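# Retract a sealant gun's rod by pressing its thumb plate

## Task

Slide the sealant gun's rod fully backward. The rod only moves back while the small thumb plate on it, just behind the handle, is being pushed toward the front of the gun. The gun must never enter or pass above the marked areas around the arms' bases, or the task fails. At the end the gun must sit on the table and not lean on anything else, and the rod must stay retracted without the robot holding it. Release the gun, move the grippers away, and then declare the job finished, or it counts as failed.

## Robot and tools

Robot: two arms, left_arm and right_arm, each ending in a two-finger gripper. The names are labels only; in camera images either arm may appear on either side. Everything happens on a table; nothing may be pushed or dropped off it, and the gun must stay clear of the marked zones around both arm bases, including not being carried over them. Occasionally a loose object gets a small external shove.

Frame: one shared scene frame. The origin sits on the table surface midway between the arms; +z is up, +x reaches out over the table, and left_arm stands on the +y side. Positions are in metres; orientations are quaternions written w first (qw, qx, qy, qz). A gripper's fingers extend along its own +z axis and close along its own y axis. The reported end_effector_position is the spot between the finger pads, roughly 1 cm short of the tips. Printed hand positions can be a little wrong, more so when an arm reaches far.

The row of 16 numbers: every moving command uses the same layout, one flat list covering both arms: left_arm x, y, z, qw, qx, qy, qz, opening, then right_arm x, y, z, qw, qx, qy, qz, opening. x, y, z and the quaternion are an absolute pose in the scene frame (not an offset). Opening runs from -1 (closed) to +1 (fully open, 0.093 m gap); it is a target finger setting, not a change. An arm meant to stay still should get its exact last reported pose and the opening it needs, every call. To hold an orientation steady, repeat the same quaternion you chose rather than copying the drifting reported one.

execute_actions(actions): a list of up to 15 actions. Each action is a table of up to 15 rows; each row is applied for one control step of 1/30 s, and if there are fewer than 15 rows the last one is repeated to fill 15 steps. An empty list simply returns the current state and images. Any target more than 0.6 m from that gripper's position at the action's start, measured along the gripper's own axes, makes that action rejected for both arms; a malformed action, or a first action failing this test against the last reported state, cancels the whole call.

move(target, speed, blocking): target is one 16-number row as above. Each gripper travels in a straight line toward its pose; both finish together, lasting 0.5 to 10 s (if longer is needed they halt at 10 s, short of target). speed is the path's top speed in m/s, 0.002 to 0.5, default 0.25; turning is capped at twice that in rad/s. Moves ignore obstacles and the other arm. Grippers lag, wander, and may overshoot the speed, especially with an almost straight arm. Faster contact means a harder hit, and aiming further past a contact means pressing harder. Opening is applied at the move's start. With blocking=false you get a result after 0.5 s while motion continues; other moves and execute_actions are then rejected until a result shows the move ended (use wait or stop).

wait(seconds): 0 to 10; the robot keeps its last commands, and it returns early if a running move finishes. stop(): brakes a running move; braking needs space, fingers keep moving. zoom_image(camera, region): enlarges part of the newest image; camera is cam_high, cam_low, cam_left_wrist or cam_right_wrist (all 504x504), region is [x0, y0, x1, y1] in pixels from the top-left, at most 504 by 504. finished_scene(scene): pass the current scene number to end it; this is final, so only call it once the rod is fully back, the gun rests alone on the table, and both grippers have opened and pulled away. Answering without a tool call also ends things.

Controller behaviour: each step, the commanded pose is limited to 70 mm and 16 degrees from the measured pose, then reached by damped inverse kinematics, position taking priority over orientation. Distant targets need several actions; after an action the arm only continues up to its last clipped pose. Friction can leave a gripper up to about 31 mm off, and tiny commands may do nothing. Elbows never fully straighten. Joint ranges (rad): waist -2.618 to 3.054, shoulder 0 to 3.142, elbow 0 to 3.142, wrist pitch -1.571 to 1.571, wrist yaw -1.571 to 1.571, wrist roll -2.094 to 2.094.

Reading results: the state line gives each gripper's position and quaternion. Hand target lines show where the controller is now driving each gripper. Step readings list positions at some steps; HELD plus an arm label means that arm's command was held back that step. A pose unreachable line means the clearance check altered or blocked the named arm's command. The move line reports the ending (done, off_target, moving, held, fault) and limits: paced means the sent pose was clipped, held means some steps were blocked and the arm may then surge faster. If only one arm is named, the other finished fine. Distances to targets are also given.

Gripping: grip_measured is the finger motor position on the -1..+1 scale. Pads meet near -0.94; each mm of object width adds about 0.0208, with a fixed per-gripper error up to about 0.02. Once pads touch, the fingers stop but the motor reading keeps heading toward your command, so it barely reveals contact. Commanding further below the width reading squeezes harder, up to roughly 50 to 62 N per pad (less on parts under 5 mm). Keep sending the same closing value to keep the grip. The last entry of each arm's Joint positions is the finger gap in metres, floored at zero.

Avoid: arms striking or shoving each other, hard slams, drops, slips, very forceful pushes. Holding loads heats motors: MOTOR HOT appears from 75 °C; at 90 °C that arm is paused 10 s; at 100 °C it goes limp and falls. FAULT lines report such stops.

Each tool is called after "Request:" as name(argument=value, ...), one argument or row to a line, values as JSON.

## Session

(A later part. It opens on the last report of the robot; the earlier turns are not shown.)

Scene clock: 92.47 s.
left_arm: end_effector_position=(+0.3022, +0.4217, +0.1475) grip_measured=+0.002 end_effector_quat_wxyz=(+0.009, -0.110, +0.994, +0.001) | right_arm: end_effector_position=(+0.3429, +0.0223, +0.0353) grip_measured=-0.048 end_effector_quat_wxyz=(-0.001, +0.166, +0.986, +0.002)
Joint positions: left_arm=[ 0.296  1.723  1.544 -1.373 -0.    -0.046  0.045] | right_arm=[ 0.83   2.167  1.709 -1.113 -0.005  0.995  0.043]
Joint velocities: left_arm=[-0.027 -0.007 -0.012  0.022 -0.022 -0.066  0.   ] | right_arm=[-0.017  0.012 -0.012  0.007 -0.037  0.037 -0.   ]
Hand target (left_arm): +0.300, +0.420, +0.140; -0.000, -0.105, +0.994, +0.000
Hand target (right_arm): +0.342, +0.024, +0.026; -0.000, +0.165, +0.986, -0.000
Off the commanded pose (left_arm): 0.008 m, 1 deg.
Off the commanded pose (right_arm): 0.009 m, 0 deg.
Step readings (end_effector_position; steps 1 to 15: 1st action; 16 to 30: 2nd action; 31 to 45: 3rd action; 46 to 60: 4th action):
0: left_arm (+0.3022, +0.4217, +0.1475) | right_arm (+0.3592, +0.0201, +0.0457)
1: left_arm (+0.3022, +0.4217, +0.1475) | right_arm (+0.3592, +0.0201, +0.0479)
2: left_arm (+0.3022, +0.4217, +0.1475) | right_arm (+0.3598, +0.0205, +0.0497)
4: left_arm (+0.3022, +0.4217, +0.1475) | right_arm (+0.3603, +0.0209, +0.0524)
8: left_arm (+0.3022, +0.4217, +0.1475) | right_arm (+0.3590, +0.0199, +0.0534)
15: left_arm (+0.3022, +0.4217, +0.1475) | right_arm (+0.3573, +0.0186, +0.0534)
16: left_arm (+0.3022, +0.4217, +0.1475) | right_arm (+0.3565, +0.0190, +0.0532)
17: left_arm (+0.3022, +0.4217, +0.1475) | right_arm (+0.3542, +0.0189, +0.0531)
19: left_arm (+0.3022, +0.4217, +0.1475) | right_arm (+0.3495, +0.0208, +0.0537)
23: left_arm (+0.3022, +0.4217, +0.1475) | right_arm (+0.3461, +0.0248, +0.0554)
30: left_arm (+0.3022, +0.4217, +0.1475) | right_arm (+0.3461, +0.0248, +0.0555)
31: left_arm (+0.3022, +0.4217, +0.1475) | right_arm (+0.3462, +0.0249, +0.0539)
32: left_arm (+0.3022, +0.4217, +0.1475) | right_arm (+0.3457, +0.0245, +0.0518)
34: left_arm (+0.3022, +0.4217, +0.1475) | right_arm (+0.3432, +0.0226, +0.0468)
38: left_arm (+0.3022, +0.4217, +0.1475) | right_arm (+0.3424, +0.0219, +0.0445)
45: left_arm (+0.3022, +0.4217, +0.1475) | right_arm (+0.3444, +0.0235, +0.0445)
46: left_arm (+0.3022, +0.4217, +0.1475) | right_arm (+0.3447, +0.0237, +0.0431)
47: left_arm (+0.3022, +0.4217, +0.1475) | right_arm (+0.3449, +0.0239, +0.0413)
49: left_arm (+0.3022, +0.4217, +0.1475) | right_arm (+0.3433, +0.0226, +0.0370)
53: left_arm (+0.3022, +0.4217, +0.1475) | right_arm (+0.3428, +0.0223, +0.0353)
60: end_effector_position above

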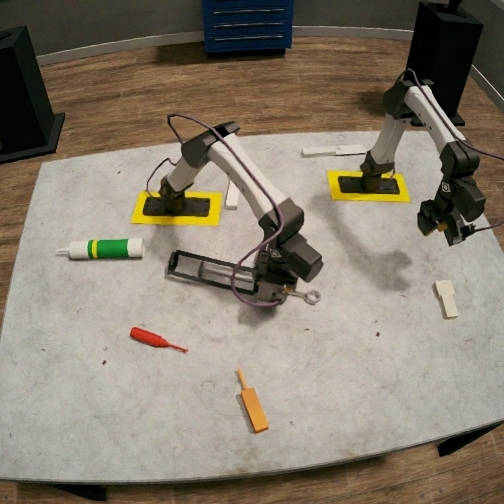

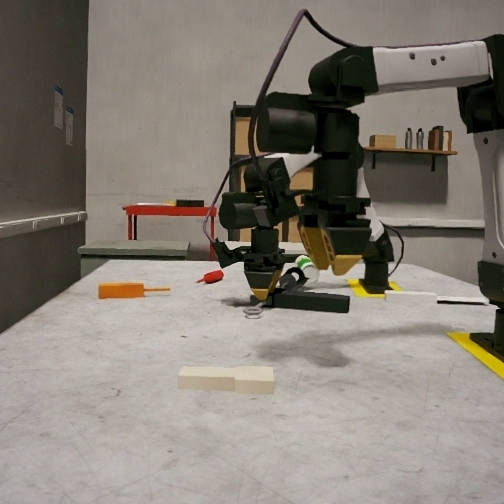

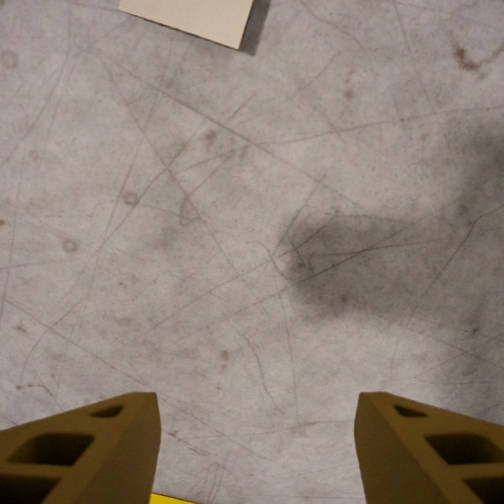

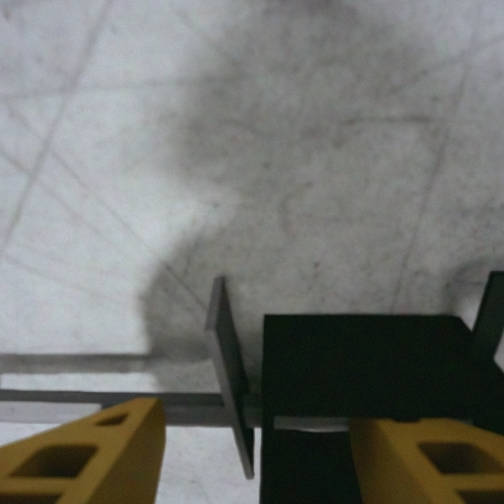

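Request:
execute_actions(
  actions=[
    [[0.3,0.42,0.14,0,-0.105,0.994,0,0,0.343,0.023,0.037,0,0.165,0.986,0,-0.4]],
    [[0.3,0.42,0.14,0,-0.105,0.994,0,0,0.343,0.023,0.037,0,0.165,0.986,0,-0.65]],
    [[0.3,0.42,0.14,0,-0.105,0.994,0,0,0.343,0.023,0.037,0,0.165,0.986,0,-0.9]],
  ],
)

Request:
move(
  target=[0.4,0.18,0.09,-0.176,-0.567,0.795,-0.126,0.3,0.343,0.023,0.037,0,0.165,0.986,0,-0.9],
  speed=0.2,
)

Scene clock: 104.27 s.
left_arm: end_effector_position=(+0.3022, +0.4217, +0.1475) grip_measured=+0.002 end_effector_quat_wxyz=(+0.009, -0.110, +0.994, +0.001) | right_arm: end_effector_position=(+0.3430, +0.0220, +0.0353) grip_measured=-0.891 end_effector_quat_wxyz=(-0.001, +0.167, +0.986, +0.001)
Joint positions: left_arm=[ 0.296  1.723  1.544 -1.373 -0.    -0.046  0.045] | right_arm=[ 0.83   2.167  1.709 -1.113 -0.003  0.998  0.002]
Joint velocities: left_arm=[-0.002  0.007 -0.007 -0.007  0.007 -0.051  0.001] | right_arm=[-0.002 -0.002 -0.002 -0.051 -0.051  0.022 -0.002]
Hand target (left_arm): +0.300, +0.420, +0.140; -0.000, -0.105, +0.994, +0.000
Hand target (right_arm): +0.343, +0.023, +0.037; +0.000, +0.165, +0.986, +0.000
Off the commanded pose (left_arm): 0.008 m, 1 deg.
Off the commanded pose (right_arm): 0.002 m, 0 deg.
Step readings (end_effector_position; steps 1 to 15: 1st action; 16 to 30: 2nd action; 31 to 45: 3rd action):
0: left_arm (+0.3022, +0.4217, +0.1475) | right_arm (+0.3429, +0.0223, +0.0353)
1: left_arm (+0.3022, +0.4217, +0.1475) | right_arm (+0.3428, +0.0223, +0.0353)
2: left_arm (+0.3022, +0.4217, +0.1475) | right_arm (+0.3428, +0.0223, +0.0353)
4: left_arm (+0.3022, +0.4217, +0.1475) | right_arm (+0.3428, +0.0223, +0.0353)
8: left_arm (+0.3022, +0.4217, +0.1475) | right_arm (+0.3428, +0.0223, +0.0353)
15: left_arm (+0.3022, +0.4217, +0.1475) | right_arm (+0.3428, +0.0223, +0.0353)
16: left_arm (+0.3022, +0.4217, +0.1475) | right_arm (+0.3428, +0.0223, +0.0353)
17: left_arm (+0.3022, +0.4217, +0.1475) | right_arm (+0.3428, +0.0223, +0.0353)
19: left_arm (+0.3022, +0.4217, +0.1475) | right_arm (+0.3428, +0.0223, +0.0353)
23: left_arm (+0.3022, +0.4217, +0.1475) | right_arm (+0.3428, +0.0223, +0.0353)
30: left_arm (+0.3022, +0.4217, +0.1475) | right_arm (+0.3428, +0.0223, +0.0353)
31: left_arm (+0.3022, +0.4217, +0.1475) | right_arm (+0.3431, +0.0227, +0.0353)
32: left_arm (+0.3022, +0.4217, +0.1475) | right_arm (+0.3430, +0.0221, +0.0353)
34: left_arm (+0.3022, +0.4217, +0.1475) | right_arm (+0.3430, +0.0220, +0.0353)
38: left_arm (+0.3022, +0.4217, +0.1475) | right_arm (+0.3430, +0.0220, +0.0353)
45: end_effector_position above

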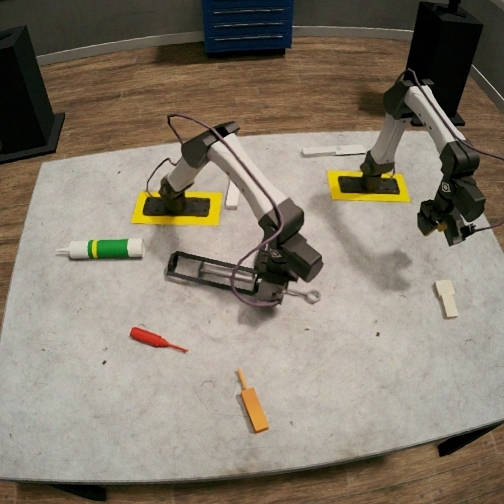

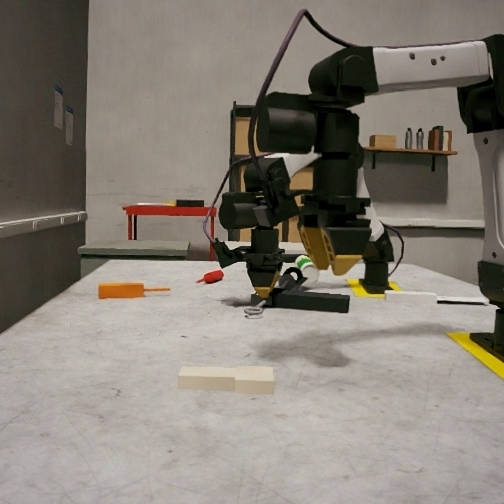

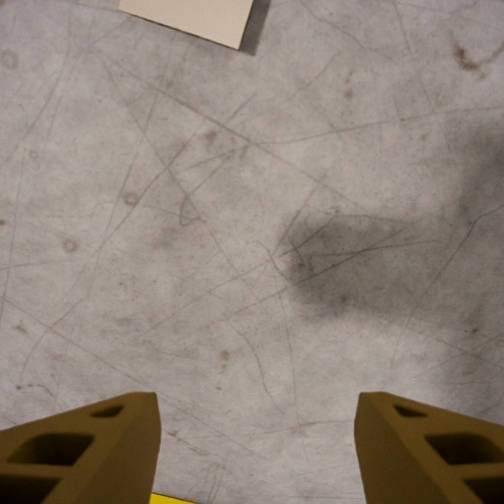

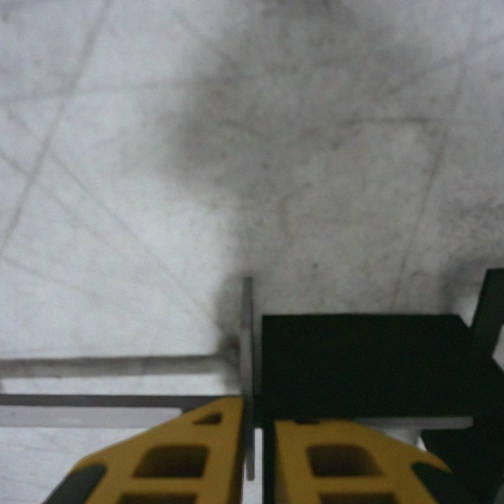

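Scene clock: 107.60 s.
left_arm: end_effector_position=(+0.3913, +0.1852, +0.0914) grip_measured=+0.298 end_effector_quat_wxyz=(-0.177, -0.567, +0.796, -0.115) | right_arm: end_effector_position=(+0.3430, +0.0220, +0.0353) grip_measured=-0.891 end_effector_quat_wxyz=(-0.001, +0.168, +0.986, +0.001)
Joint positions: left_arm=[-0.146  2.288  2.072 -1.403  0.424 -1.497  0.06 ] | right_arm=[ 0.83   2.167  1.709 -1.113 -0.003  0.998  0.002]
Joint velocities: left_arm=[-0.007  0.007 -0.007  0.081  0.066 -0.051 -0.002] | right_arm=[ 0.012 -0.007 -0.012  0.051  0.007  0.066 -0.   ]
Hand target (left_arm): +0.397, +0.180, +0.091; -0.176, -0.567, +0.795, -0.124
Hand target (right_arm): +0.343, +0.023, +0.037; -0.000, +0.165, +0.986, +0.000
Off the commanded pose (left_arm): 0.010 m, 1 deg.
Off the commanded pose (right_arm): 0.002 m, 0 deg.
move: done

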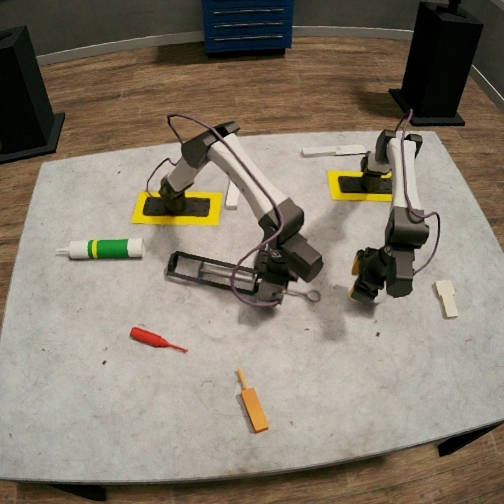

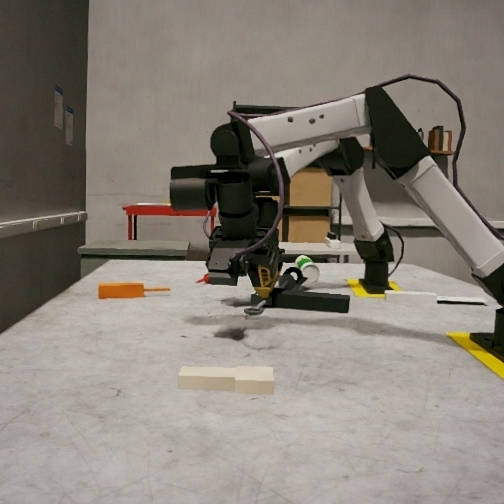

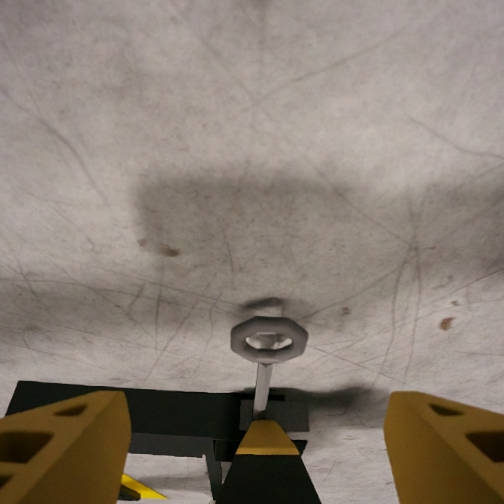

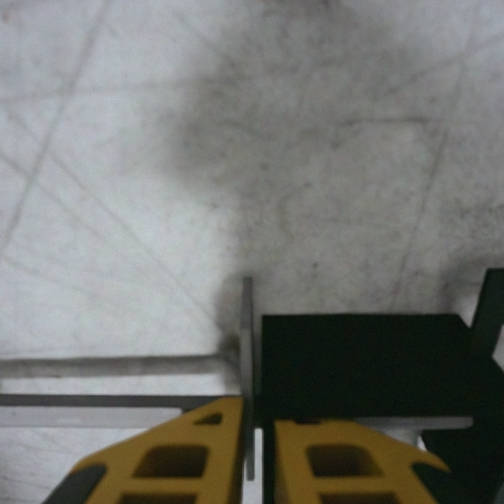

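Request:
move(
  target=[0.385,0.14,0.035,-0.176,-0.567,0.795,-0.126,0.3,0.343,0.023,0.037,0,0.165,0.986,0,-0.9],
  speed=0.06,
)

Scene clock: 113.47 s.
left_arm: end_effector_position=(+0.3924, +0.1415, +0.0505) grip_measured=+0.298 end_effector_quat_wxyz=(-0.161, -0.564, +0.798, -0.140) | right_arm: end_effector_position=(+0.3430, +0.0220, +0.0353) grip_measured=-0.891 end_effector_quat_wxyz=(-0.001, +0.168, +0.986, +0.001)
Joint positions: left_arm=[-0.237  2.288  1.908 -1.137  0.427 -1.602  0.06 ] | right_arm=[ 0.83   2.167  1.709 -1.113 -0.003  0.999  0.002]
Joint velocities: left_arm=[ 0.007 -0.007  0.007 -0.022  0.037 -0.007 -0.001] | right_arm=[-0.002 -0.022 -0.007 -0.037  0.022  0.007 -0.001]
Hand target (left_arm): +0.384, +0.140, +0.035; -0.176, -0.567, +0.795, -0.126
Hand target (right_arm): +0.343, +0.023, +0.037; +0.000, +0.165, +0.986, +0.000
Off the commanded pose (left_arm): 0.017 m, 2 deg.
Off the commanded pose (right_arm): 0.002 m, 0 deg.
move: off_target (left_arm)

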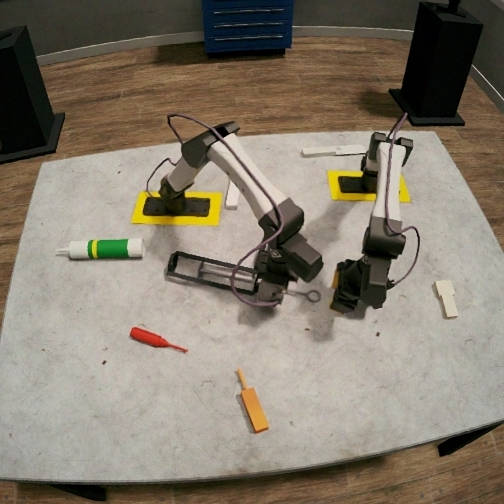

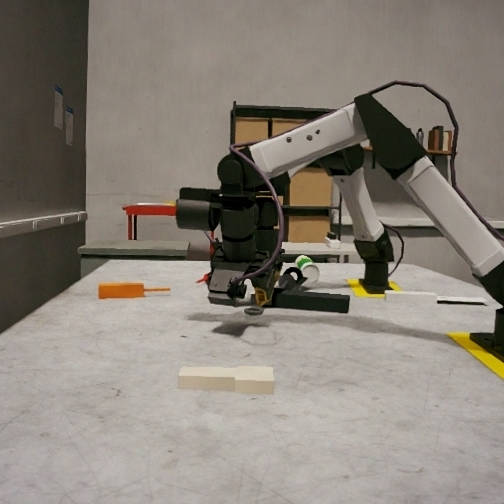

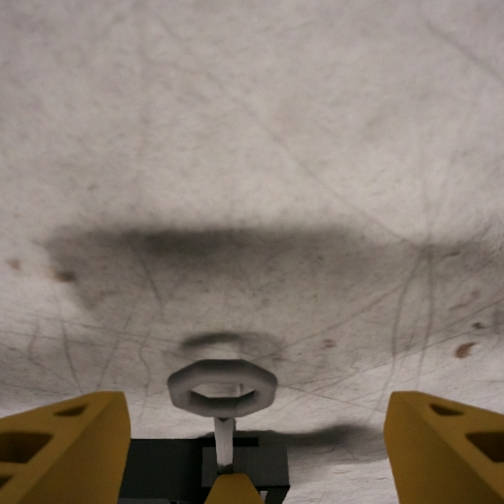

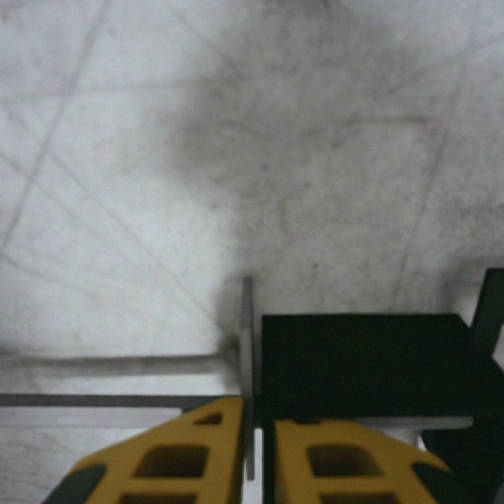

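Request:
move(
  target=[0.368,0.122,0.012,-0.176,-0.567,0.795,-0.126,0.3,0.343,0.023,0.037,0,0.165,0.986,0,-0.9],
  speed=0.04,
)

Request:
zoom_image(
  camera="cam_high",
  region=[240, 220, 400, 340],
)

Scene clock: 118.53 s.
left_arm: end_effector_position=(+0.3755, +0.1237, +0.0194) grip_measured=+0.298 end_effector_quat_wxyz=(-0.167, -0.566, +0.796, -0.133) | right_arm: end_effector_position=(+0.3430, +0.0220, +0.0353) grip_measured=-0.891 end_effector_quat_wxyz=(-0.001, +0.168, +0.986, +0.001)
Joint positions: left_arm=[-0.288  2.288  1.782 -1.007  0.427 -1.658  0.06 ] | right_arm=[ 0.83   2.167  1.709 -1.113 -0.003  0.999  0.002]
Joint velocities: left_arm=[-0.012 -0.002  0.002  0.022 -0.022 -0.095 -0.   ] | right_arm=[-0.002 -0.022  0.002 -0.037 -0.037 -0.051 -0.001]
Hand target (left_arm): +0.368, +0.123, +0.012; -0.176, -0.567, +0.795, -0.126
Hand target (right_arm): +0.343, +0.023, +0.037; +0.000, +0.165, +0.986, +0.000
Off the commanded pose (left_arm): 0.011 m, 1 deg.
Off the commanded pose (right_arm): 0.002 m, 0 deg.
move: off_target (left_arm)

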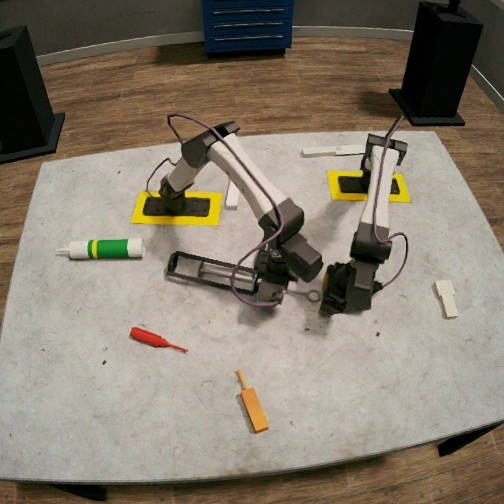

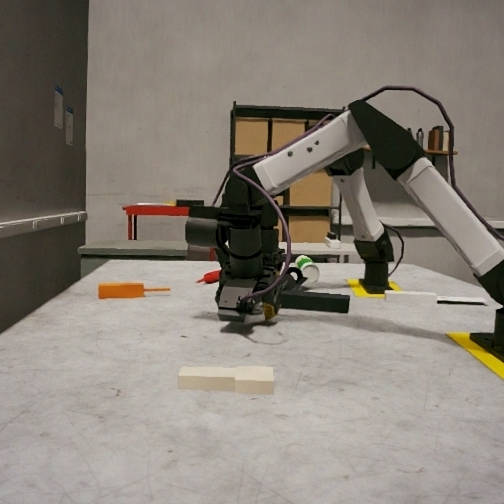

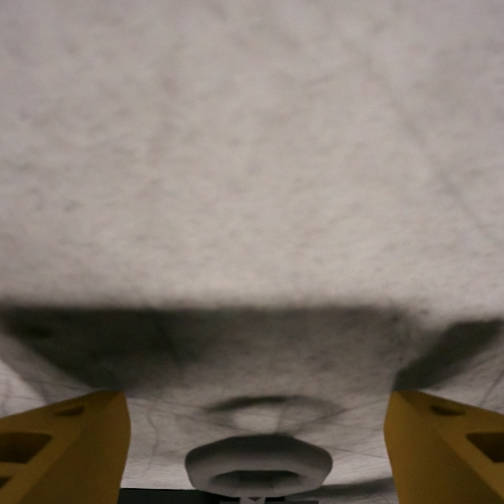

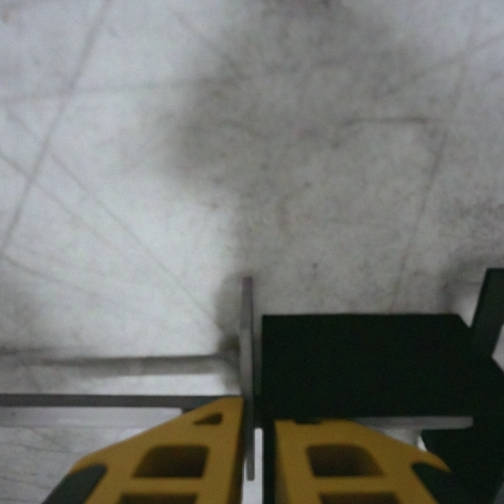

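Region (240, 220, 400, 340) of cam_high's 504x504 image, scaled by 3.150, with more detail than that image has; it fills the top 378 rows of this view, and the rest is white.

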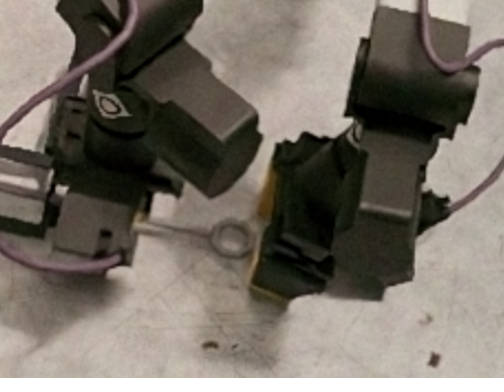

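Request:
move(
  target=[0.364,0.098,0.022,-0.176,-0.567,0.795,-0.126,0.3,0.343,0.023,0.037,0,0.165,0.986,0,-0.9],
  speed=0.03,
)

Request:
zoom_image(
  camera="cam_high",
  region=[240, 220, 400, 340],
)

Scene clock: 123.13 s.
left_arm: end_effector_position=(+0.3622, +0.1028, +0.0194) grip_measured=+0.298 end_effector_quat_wxyz=(-0.174, -0.567, +0.795, -0.124) | right_arm: end_effector_position=(+0.3430, +0.0220, +0.0353) grip_measured=-0.891 end_effector_quat_wxyz=(-0.001, +0.168, +0.986, +0.001)
Joint positions: left_arm=[-0.342  2.288  1.782 -1.004  0.427 -1.717  0.06 ] | right_arm=[ 0.83   2.167  1.709 -1.113 -0.003  0.999  0.002]
Joint velocities: left_arm=[ 0.017  0.007 -0.007 -0.022  0.037  0.022 -0.   ] | right_arm=[-0.002  0.012 -0.002 -0.037 -0.007  0.037  0.001]
Hand target (left_arm): +0.364, +0.098, +0.022; -0.176, -0.567, +0.795, -0.126
Hand target (right_arm): +0.343, +0.023, +0.037; +0.000, +0.165, +0.986, +0.000
Off the commanded pose (left_arm): 0.006 m, 0 deg.
Off the commanded pose (right_arm): 0.002 m, 0 deg.
move: done

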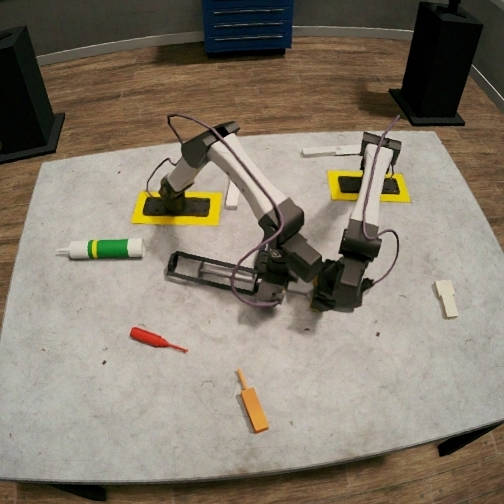

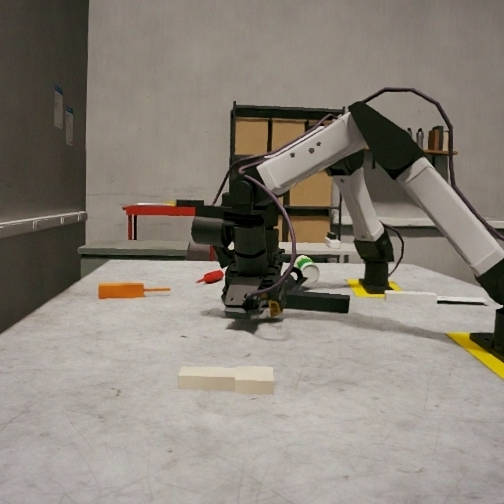

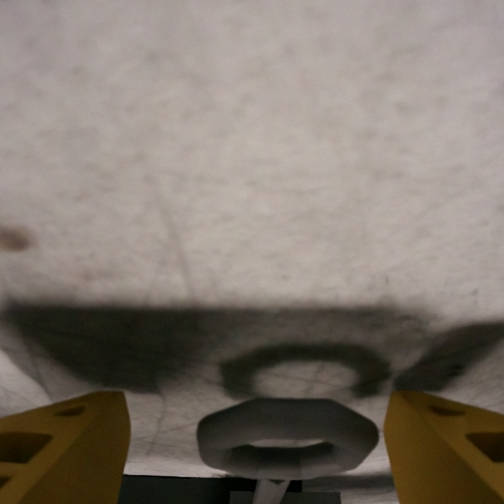

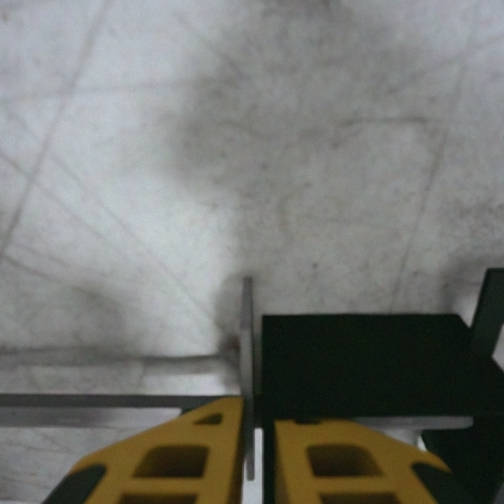

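Region (240, 220, 400, 340) of cam_high's 504x504 image, scaled by 3.150, with more detail than that image has; it fills the top 378 rows of this view, and the rest is white.

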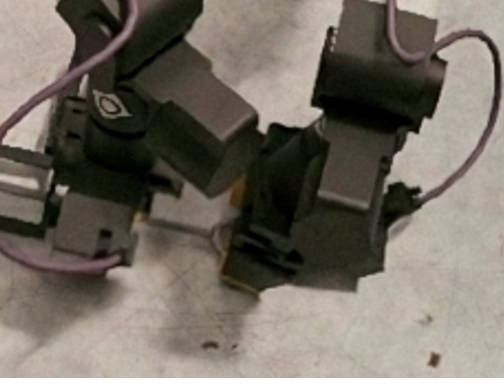

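Request:
execute_actions(
  actions=[
    [[0.372,0.096,0.02,-0.176,-0.567,0.795,-0.126,0.3,0.343,0.023,0.037,0,0.165,0.986,0,-0.9]],
    [[0.372,0.096,0.02,-0.176,-0.567,0.795,-0.126,0.0,0.343,0.023,0.037,0,0.165,0.986,0,-0.9]],
    [[0.372,0.096,0.02,-0.176,-0.567,0.795,-0.126,-0.4,0.343,0.023,0.037,0,0.165,0.986,0,-0.9]],
  ],
)

Request:
move(
  target=[0.403,0.195,0.02,-0.176,-0.567,0.795,-0.126,-0.4,0.343,0.023,0.037,0,0.165,0.986,0,-0.9],
  speed=0.06,
)

Scene clock: 131.77 s.
left_arm: end_effector_position=(+0.3686, +0.0994, +0.0217) grip_measured=-0.351 end_effector_quat_wxyz=(-0.174, -0.568, +0.795, -0.125) | right_arm: end_effector_position=(+0.3437, +0.0216, +0.0353) grip_measured=-0.891 end_effector_quat_wxyz=(+0.001, +0.168, +0.986, +0.000)
Joint positions: left_arm=[-0.342  2.315  1.838 -1.032  0.428 -1.718  0.028] | right_arm=[ 0.83   2.167  1.709 -1.112  0.001  0.999  0.002]
Joint velocities: left_arm=[ 0.007  0.002 -0.022 -0.037  0.037 -0.037 -0.001] | right_arm=[-0.012 -0.017 -0.002 -0.066  0.007 -0.066  0.001]
Hand target (left_arm): +0.372, +0.096, +0.020; -0.176, -0.567, +0.795, -0.126
Hand target (right_arm): +0.343, +0.023, +0.037; +0.000, +0.165, +0.986, +0.000
Off the commanded pose (left_arm): 0.005 m, 0 deg.
Off the commanded pose (right_arm): 0.002 m, 0 deg.
Step readings (end_effector_position; steps 1 to 15: 1st action; 16 to 30: 2nd action; 31 to 45: 3rd action):
0: left_arm (+0.3622, +0.1028, +0.0194) | right_arm (+0.3430, +0.0220, +0.0353)
1: left_arm (+0.3626, +0.1026, +0.0199) | right_arm (+0.3430, +0.0220, +0.0353)
2: left_arm (+0.3649, +0.1015, +0.0202) | right_arm (+0.3430, +0.0220, +0.0353)
4: left_arm (+0.3695, +0.0992, +0.0210) | right_arm (+0.3430, +0.0220, +0.0353)
8: left_arm (+0.3715, +0.0982, +0.0220) | right_arm (+0.3430, +0.0220, +0.0353)
15: left_arm (+0.3706, +0.0986, +0.0220) | right_arm (+0.3430, +0.0220, +0.0353)
16: left_arm (+0.3706, +0.0986, +0.0220) | right_arm (+0.3430, +0.0220, +0.0353)
17: left_arm (+0.3705, +0.0987, +0.0220) | right_arm (+0.3430, +0.0220, +0.0353)
19: left_arm (+0.3704, +0.0987, +0.0220) | right_arm (+0.3430, +0.0220, +0.0353)
23: left_arm (+0.3703, +0.0987, +0.0220) | right_arm (+0.3430, +0.0220, +0.0353)
30: left_arm (+0.3703, +0.0987, +0.0220) | right_arm (+0.3430, +0.0220, +0.0353)
31: left_arm (+0.3694, +0.0991, +0.0219) | right_arm (+0.3434, +0.0217, +0.0353)
32: left_arm (+0.3687, +0.0994, +0.0219) | right_arm (+0.3436, +0.0218, +0.0353)
34: left_arm (+0.3686, +0.0994, +0.0217) | right_arm (+0.3437, +0.0216, +0.0353)
38: left_arm (+0.3686, +0.0994, +0.0217) | right_arm (+0.3437, +0.0216, +0.0353)
45: end_effector_position above

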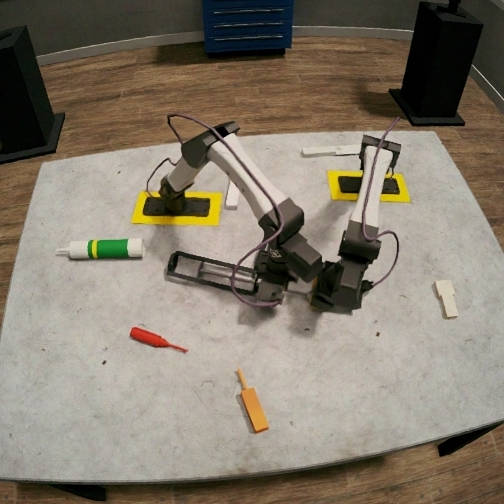

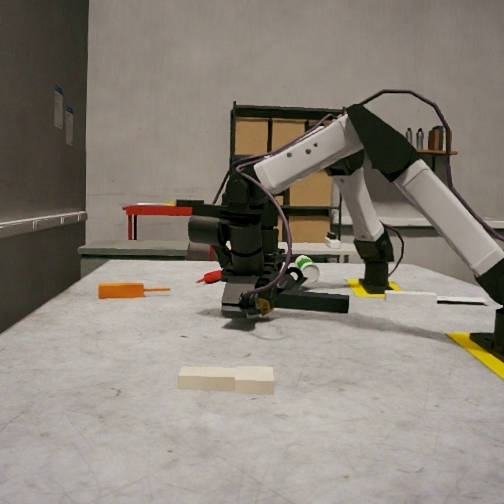

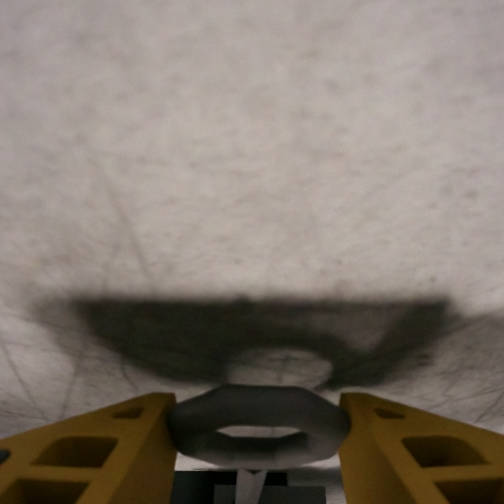

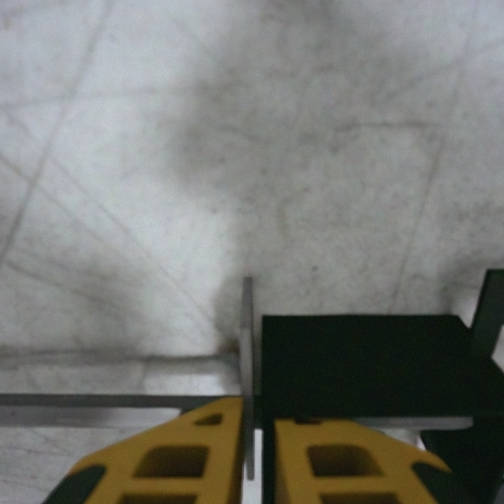

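Scene clock: 133.77 s.
left_arm: end_effector_position=(+0.3976, +0.1756, +0.0190) grip_measured=-0.351 end_effector_quat_wxyz=(-0.188, -0.562, +0.793, -0.139) | right_arm: end_effector_position=(+0.3466, +0.0338, +0.0356) grip_measured=-0.891 end_effector_quat_wxyz=(+0.003, +0.166, +0.986, +0.026)
Joint positions: left_arm=[-0.147  2.342  1.862 -1.116  0.471 -1.497  0.028] | right_arm=[ 0.836  2.167  1.709 -1.071 -0.031  1.001  0.002]
Joint velocities: left_arm=[ 0.012 -0.002  0.007 -0.022 -0.11  -0.051  0.   ] | right_arm=[-0.007 -0.012  0.002 -0.007 -0.037  0.022 -0.   ]
Hand target (left_arm): +0.404, +0.194, +0.020; -0.176, -0.567, +0.795, -0.127
Hand target (right_arm): +0.343, +0.023, +0.037; +0.000, +0.165, +0.986, +0.001
Off the commanded pose (left_arm): 0.020 m, 2 deg.
Off the commanded pose (right_arm): 0.011 m, 3 deg.
move: off_target (left_arm, right_arm)

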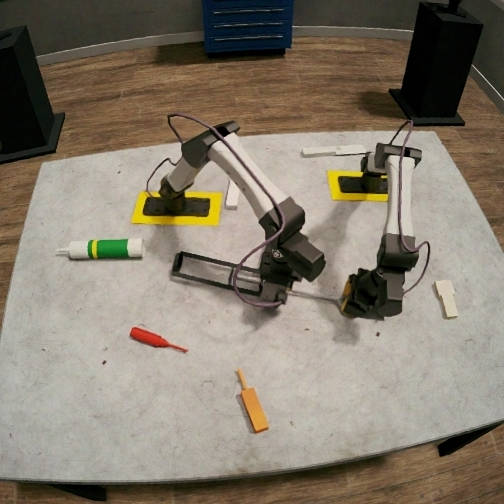

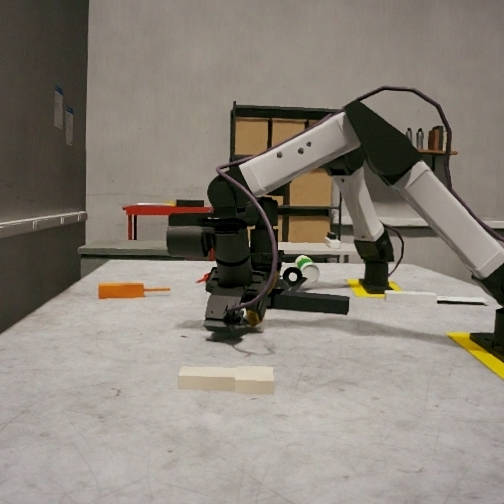

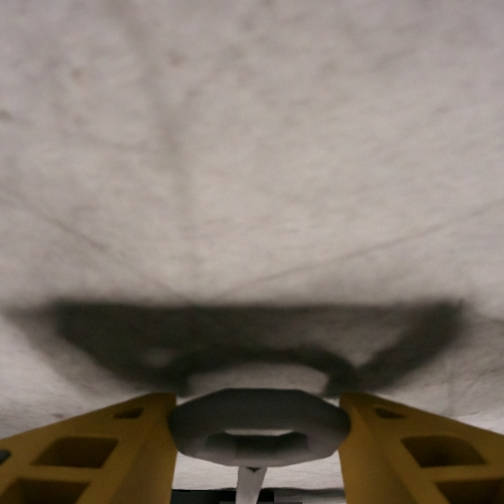

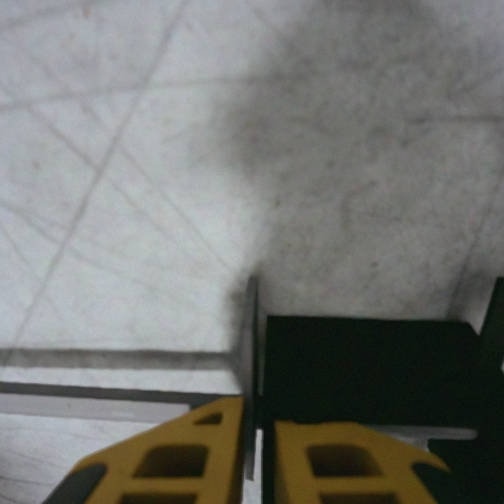

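Request:
move(
  target=[0.432,0.275,0.022,-0.176,-0.567,0.795,-0.126,-0.4,0.34,0.015,0.04,0,0.165,0.986,0,-0.9],
  speed=0.05,
)

Request:
zoom_image(
  camera="cam_high",
  region=[150, 220, 400, 340],
)

Scene clock: 139.70 s.
left_arm: end_effector_position=(+0.4289, +0.2518, +0.0257) grip_measured=-0.351 end_effector_quat_wxyz=(-0.193, -0.561, +0.792, -0.147) | right_arm: end_effector_position=(+0.3505, +0.0408, +0.0406) grip_measured=-0.892 end_effector_quat_wxyz=(+0.009, +0.164, +0.985, +0.046)
Joint positions: left_arm=[ 0.037  2.444  2.063 -1.304  0.477 -1.292  0.028] | right_arm=[ 0.836  2.155  1.709 -1.044 -0.049  0.999  0.002]
Joint velocities: left_arm=[ 0.002  0.002 -0.002 -0.022  0.066 -0.081  0.001] | right_arm=[ 0.017  0.007  0.012  0.022 -0.007  0.007 -0.001]
Hand target (left_arm): +0.433, +0.274, +0.023; -0.176, -0.567, +0.794, -0.127
Hand target (right_arm): +0.341, +0.016, +0.040; -0.001, +0.164, +0.986, +0.001
Off the commanded pose (left_arm): 0.024 m, 3 deg.
Off the commanded pose (right_arm): 0.028 m, 5 deg.
move: off_target (left_arm, right_arm)

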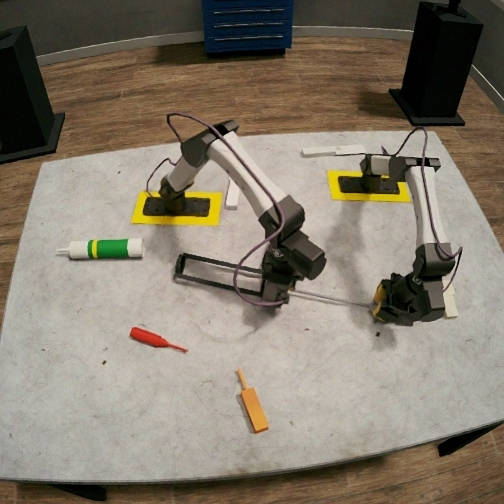

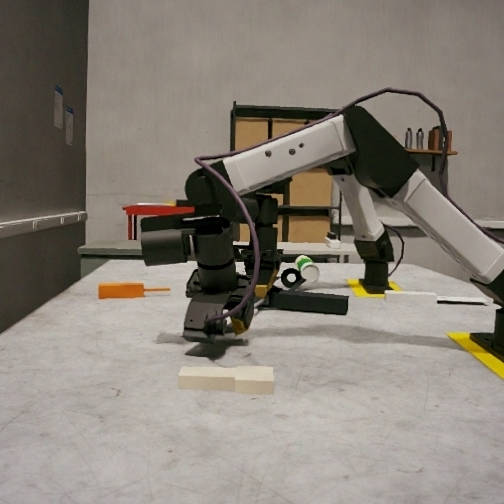

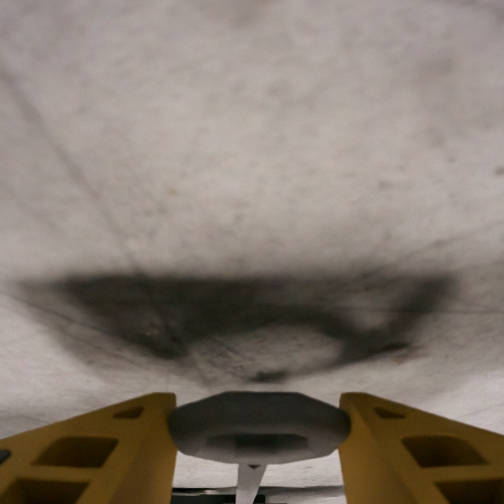

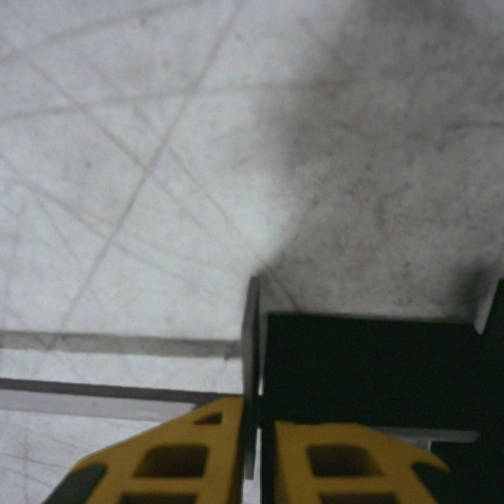

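Region (150, 220, 400, 340) of cam_high's 504x504 image, scaled by 2.016, with more detail than that image has; it fills the top 242 rows of this view, and the rest is white.

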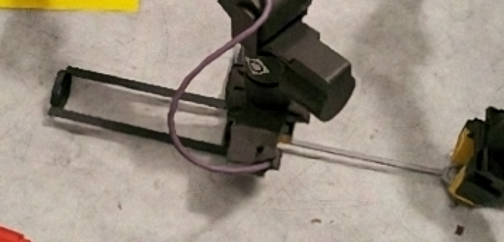

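Request:
move(
  target=[0.43,0.275,0.022,-0.176,-0.567,0.795,-0.126,-0.4,0.335,-0.01,0.038,0,0.165,0.986,0,-0.9],
  speed=0.02,
)

Request:
zoom_image(
  camera="cam_high",
  region=[150, 220, 400, 340],
)

Scene clock: 144.70 s.
left_arm: end_effector_position=(+0.4282, +0.2500, +0.0263) grip_measured=-0.351 end_effector_quat_wxyz=(-0.196, -0.560, +0.791, -0.149) | right_arm: end_effector_position=(+0.3488, +0.0329, +0.0414) grip_measured=-0.892 end_effector_quat_wxyz=(+0.017, +0.155, +0.986, +0.064)
Joint positions: left_arm=[ 0.035  2.444  2.064 -1.306  0.485 -1.292  0.028] | right_arm=[ 0.817  2.097  1.616 -0.974 -0.065  0.964  0.002]
Joint velocities: left_arm=[-0.012  0.007 -0.002 -0.007  0.007 -0.095 -0.002] | right_arm=[ 0.007 -0.002 -0.012  0.037 -0.037  0.022  0.   ]
Hand target (left_arm): +0.430, +0.274, +0.022; -0.177, -0.567, +0.794, -0.126
Hand target (right_arm): +0.337, -0.007, +0.038; -0.001, +0.164, +0.987, +0.001
Off the commanded pose (left_arm): 0.025 m, 4 deg.
Off the commanded pose (right_arm): 0.045 m, 8 deg.
move: off_target (left_arm, right_arm)

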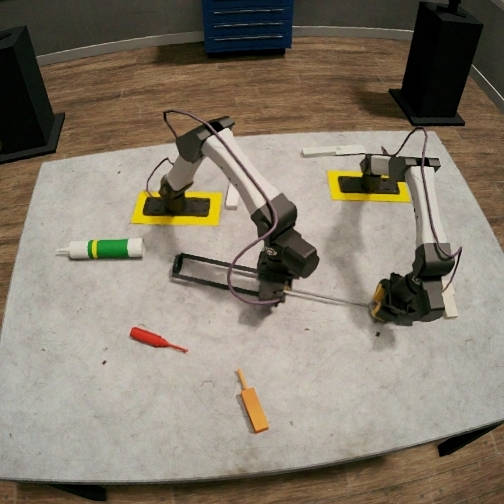

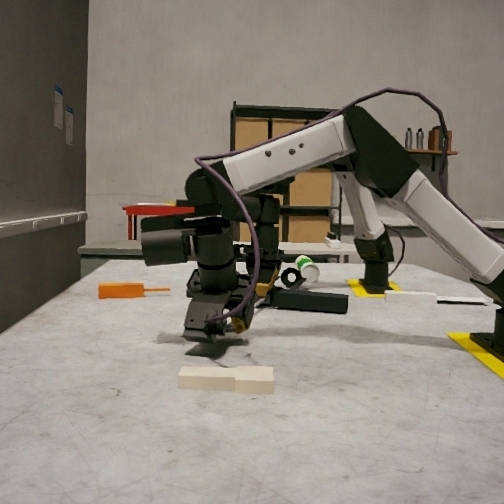

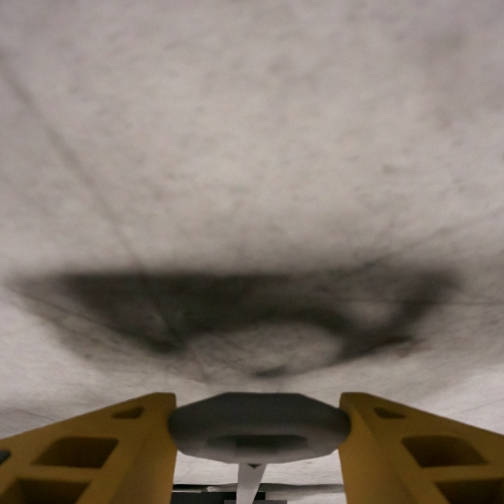

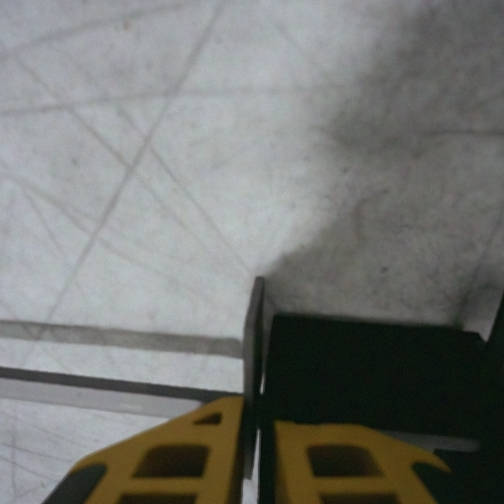

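Region (150, 220, 400, 340) of cam_high's 504x504 image, scaled by 2.016, with more detail than that image has; it fills the top 242 rows of this view, and the rest is white.

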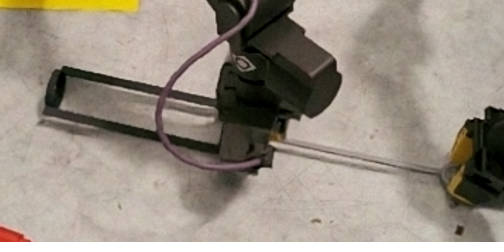

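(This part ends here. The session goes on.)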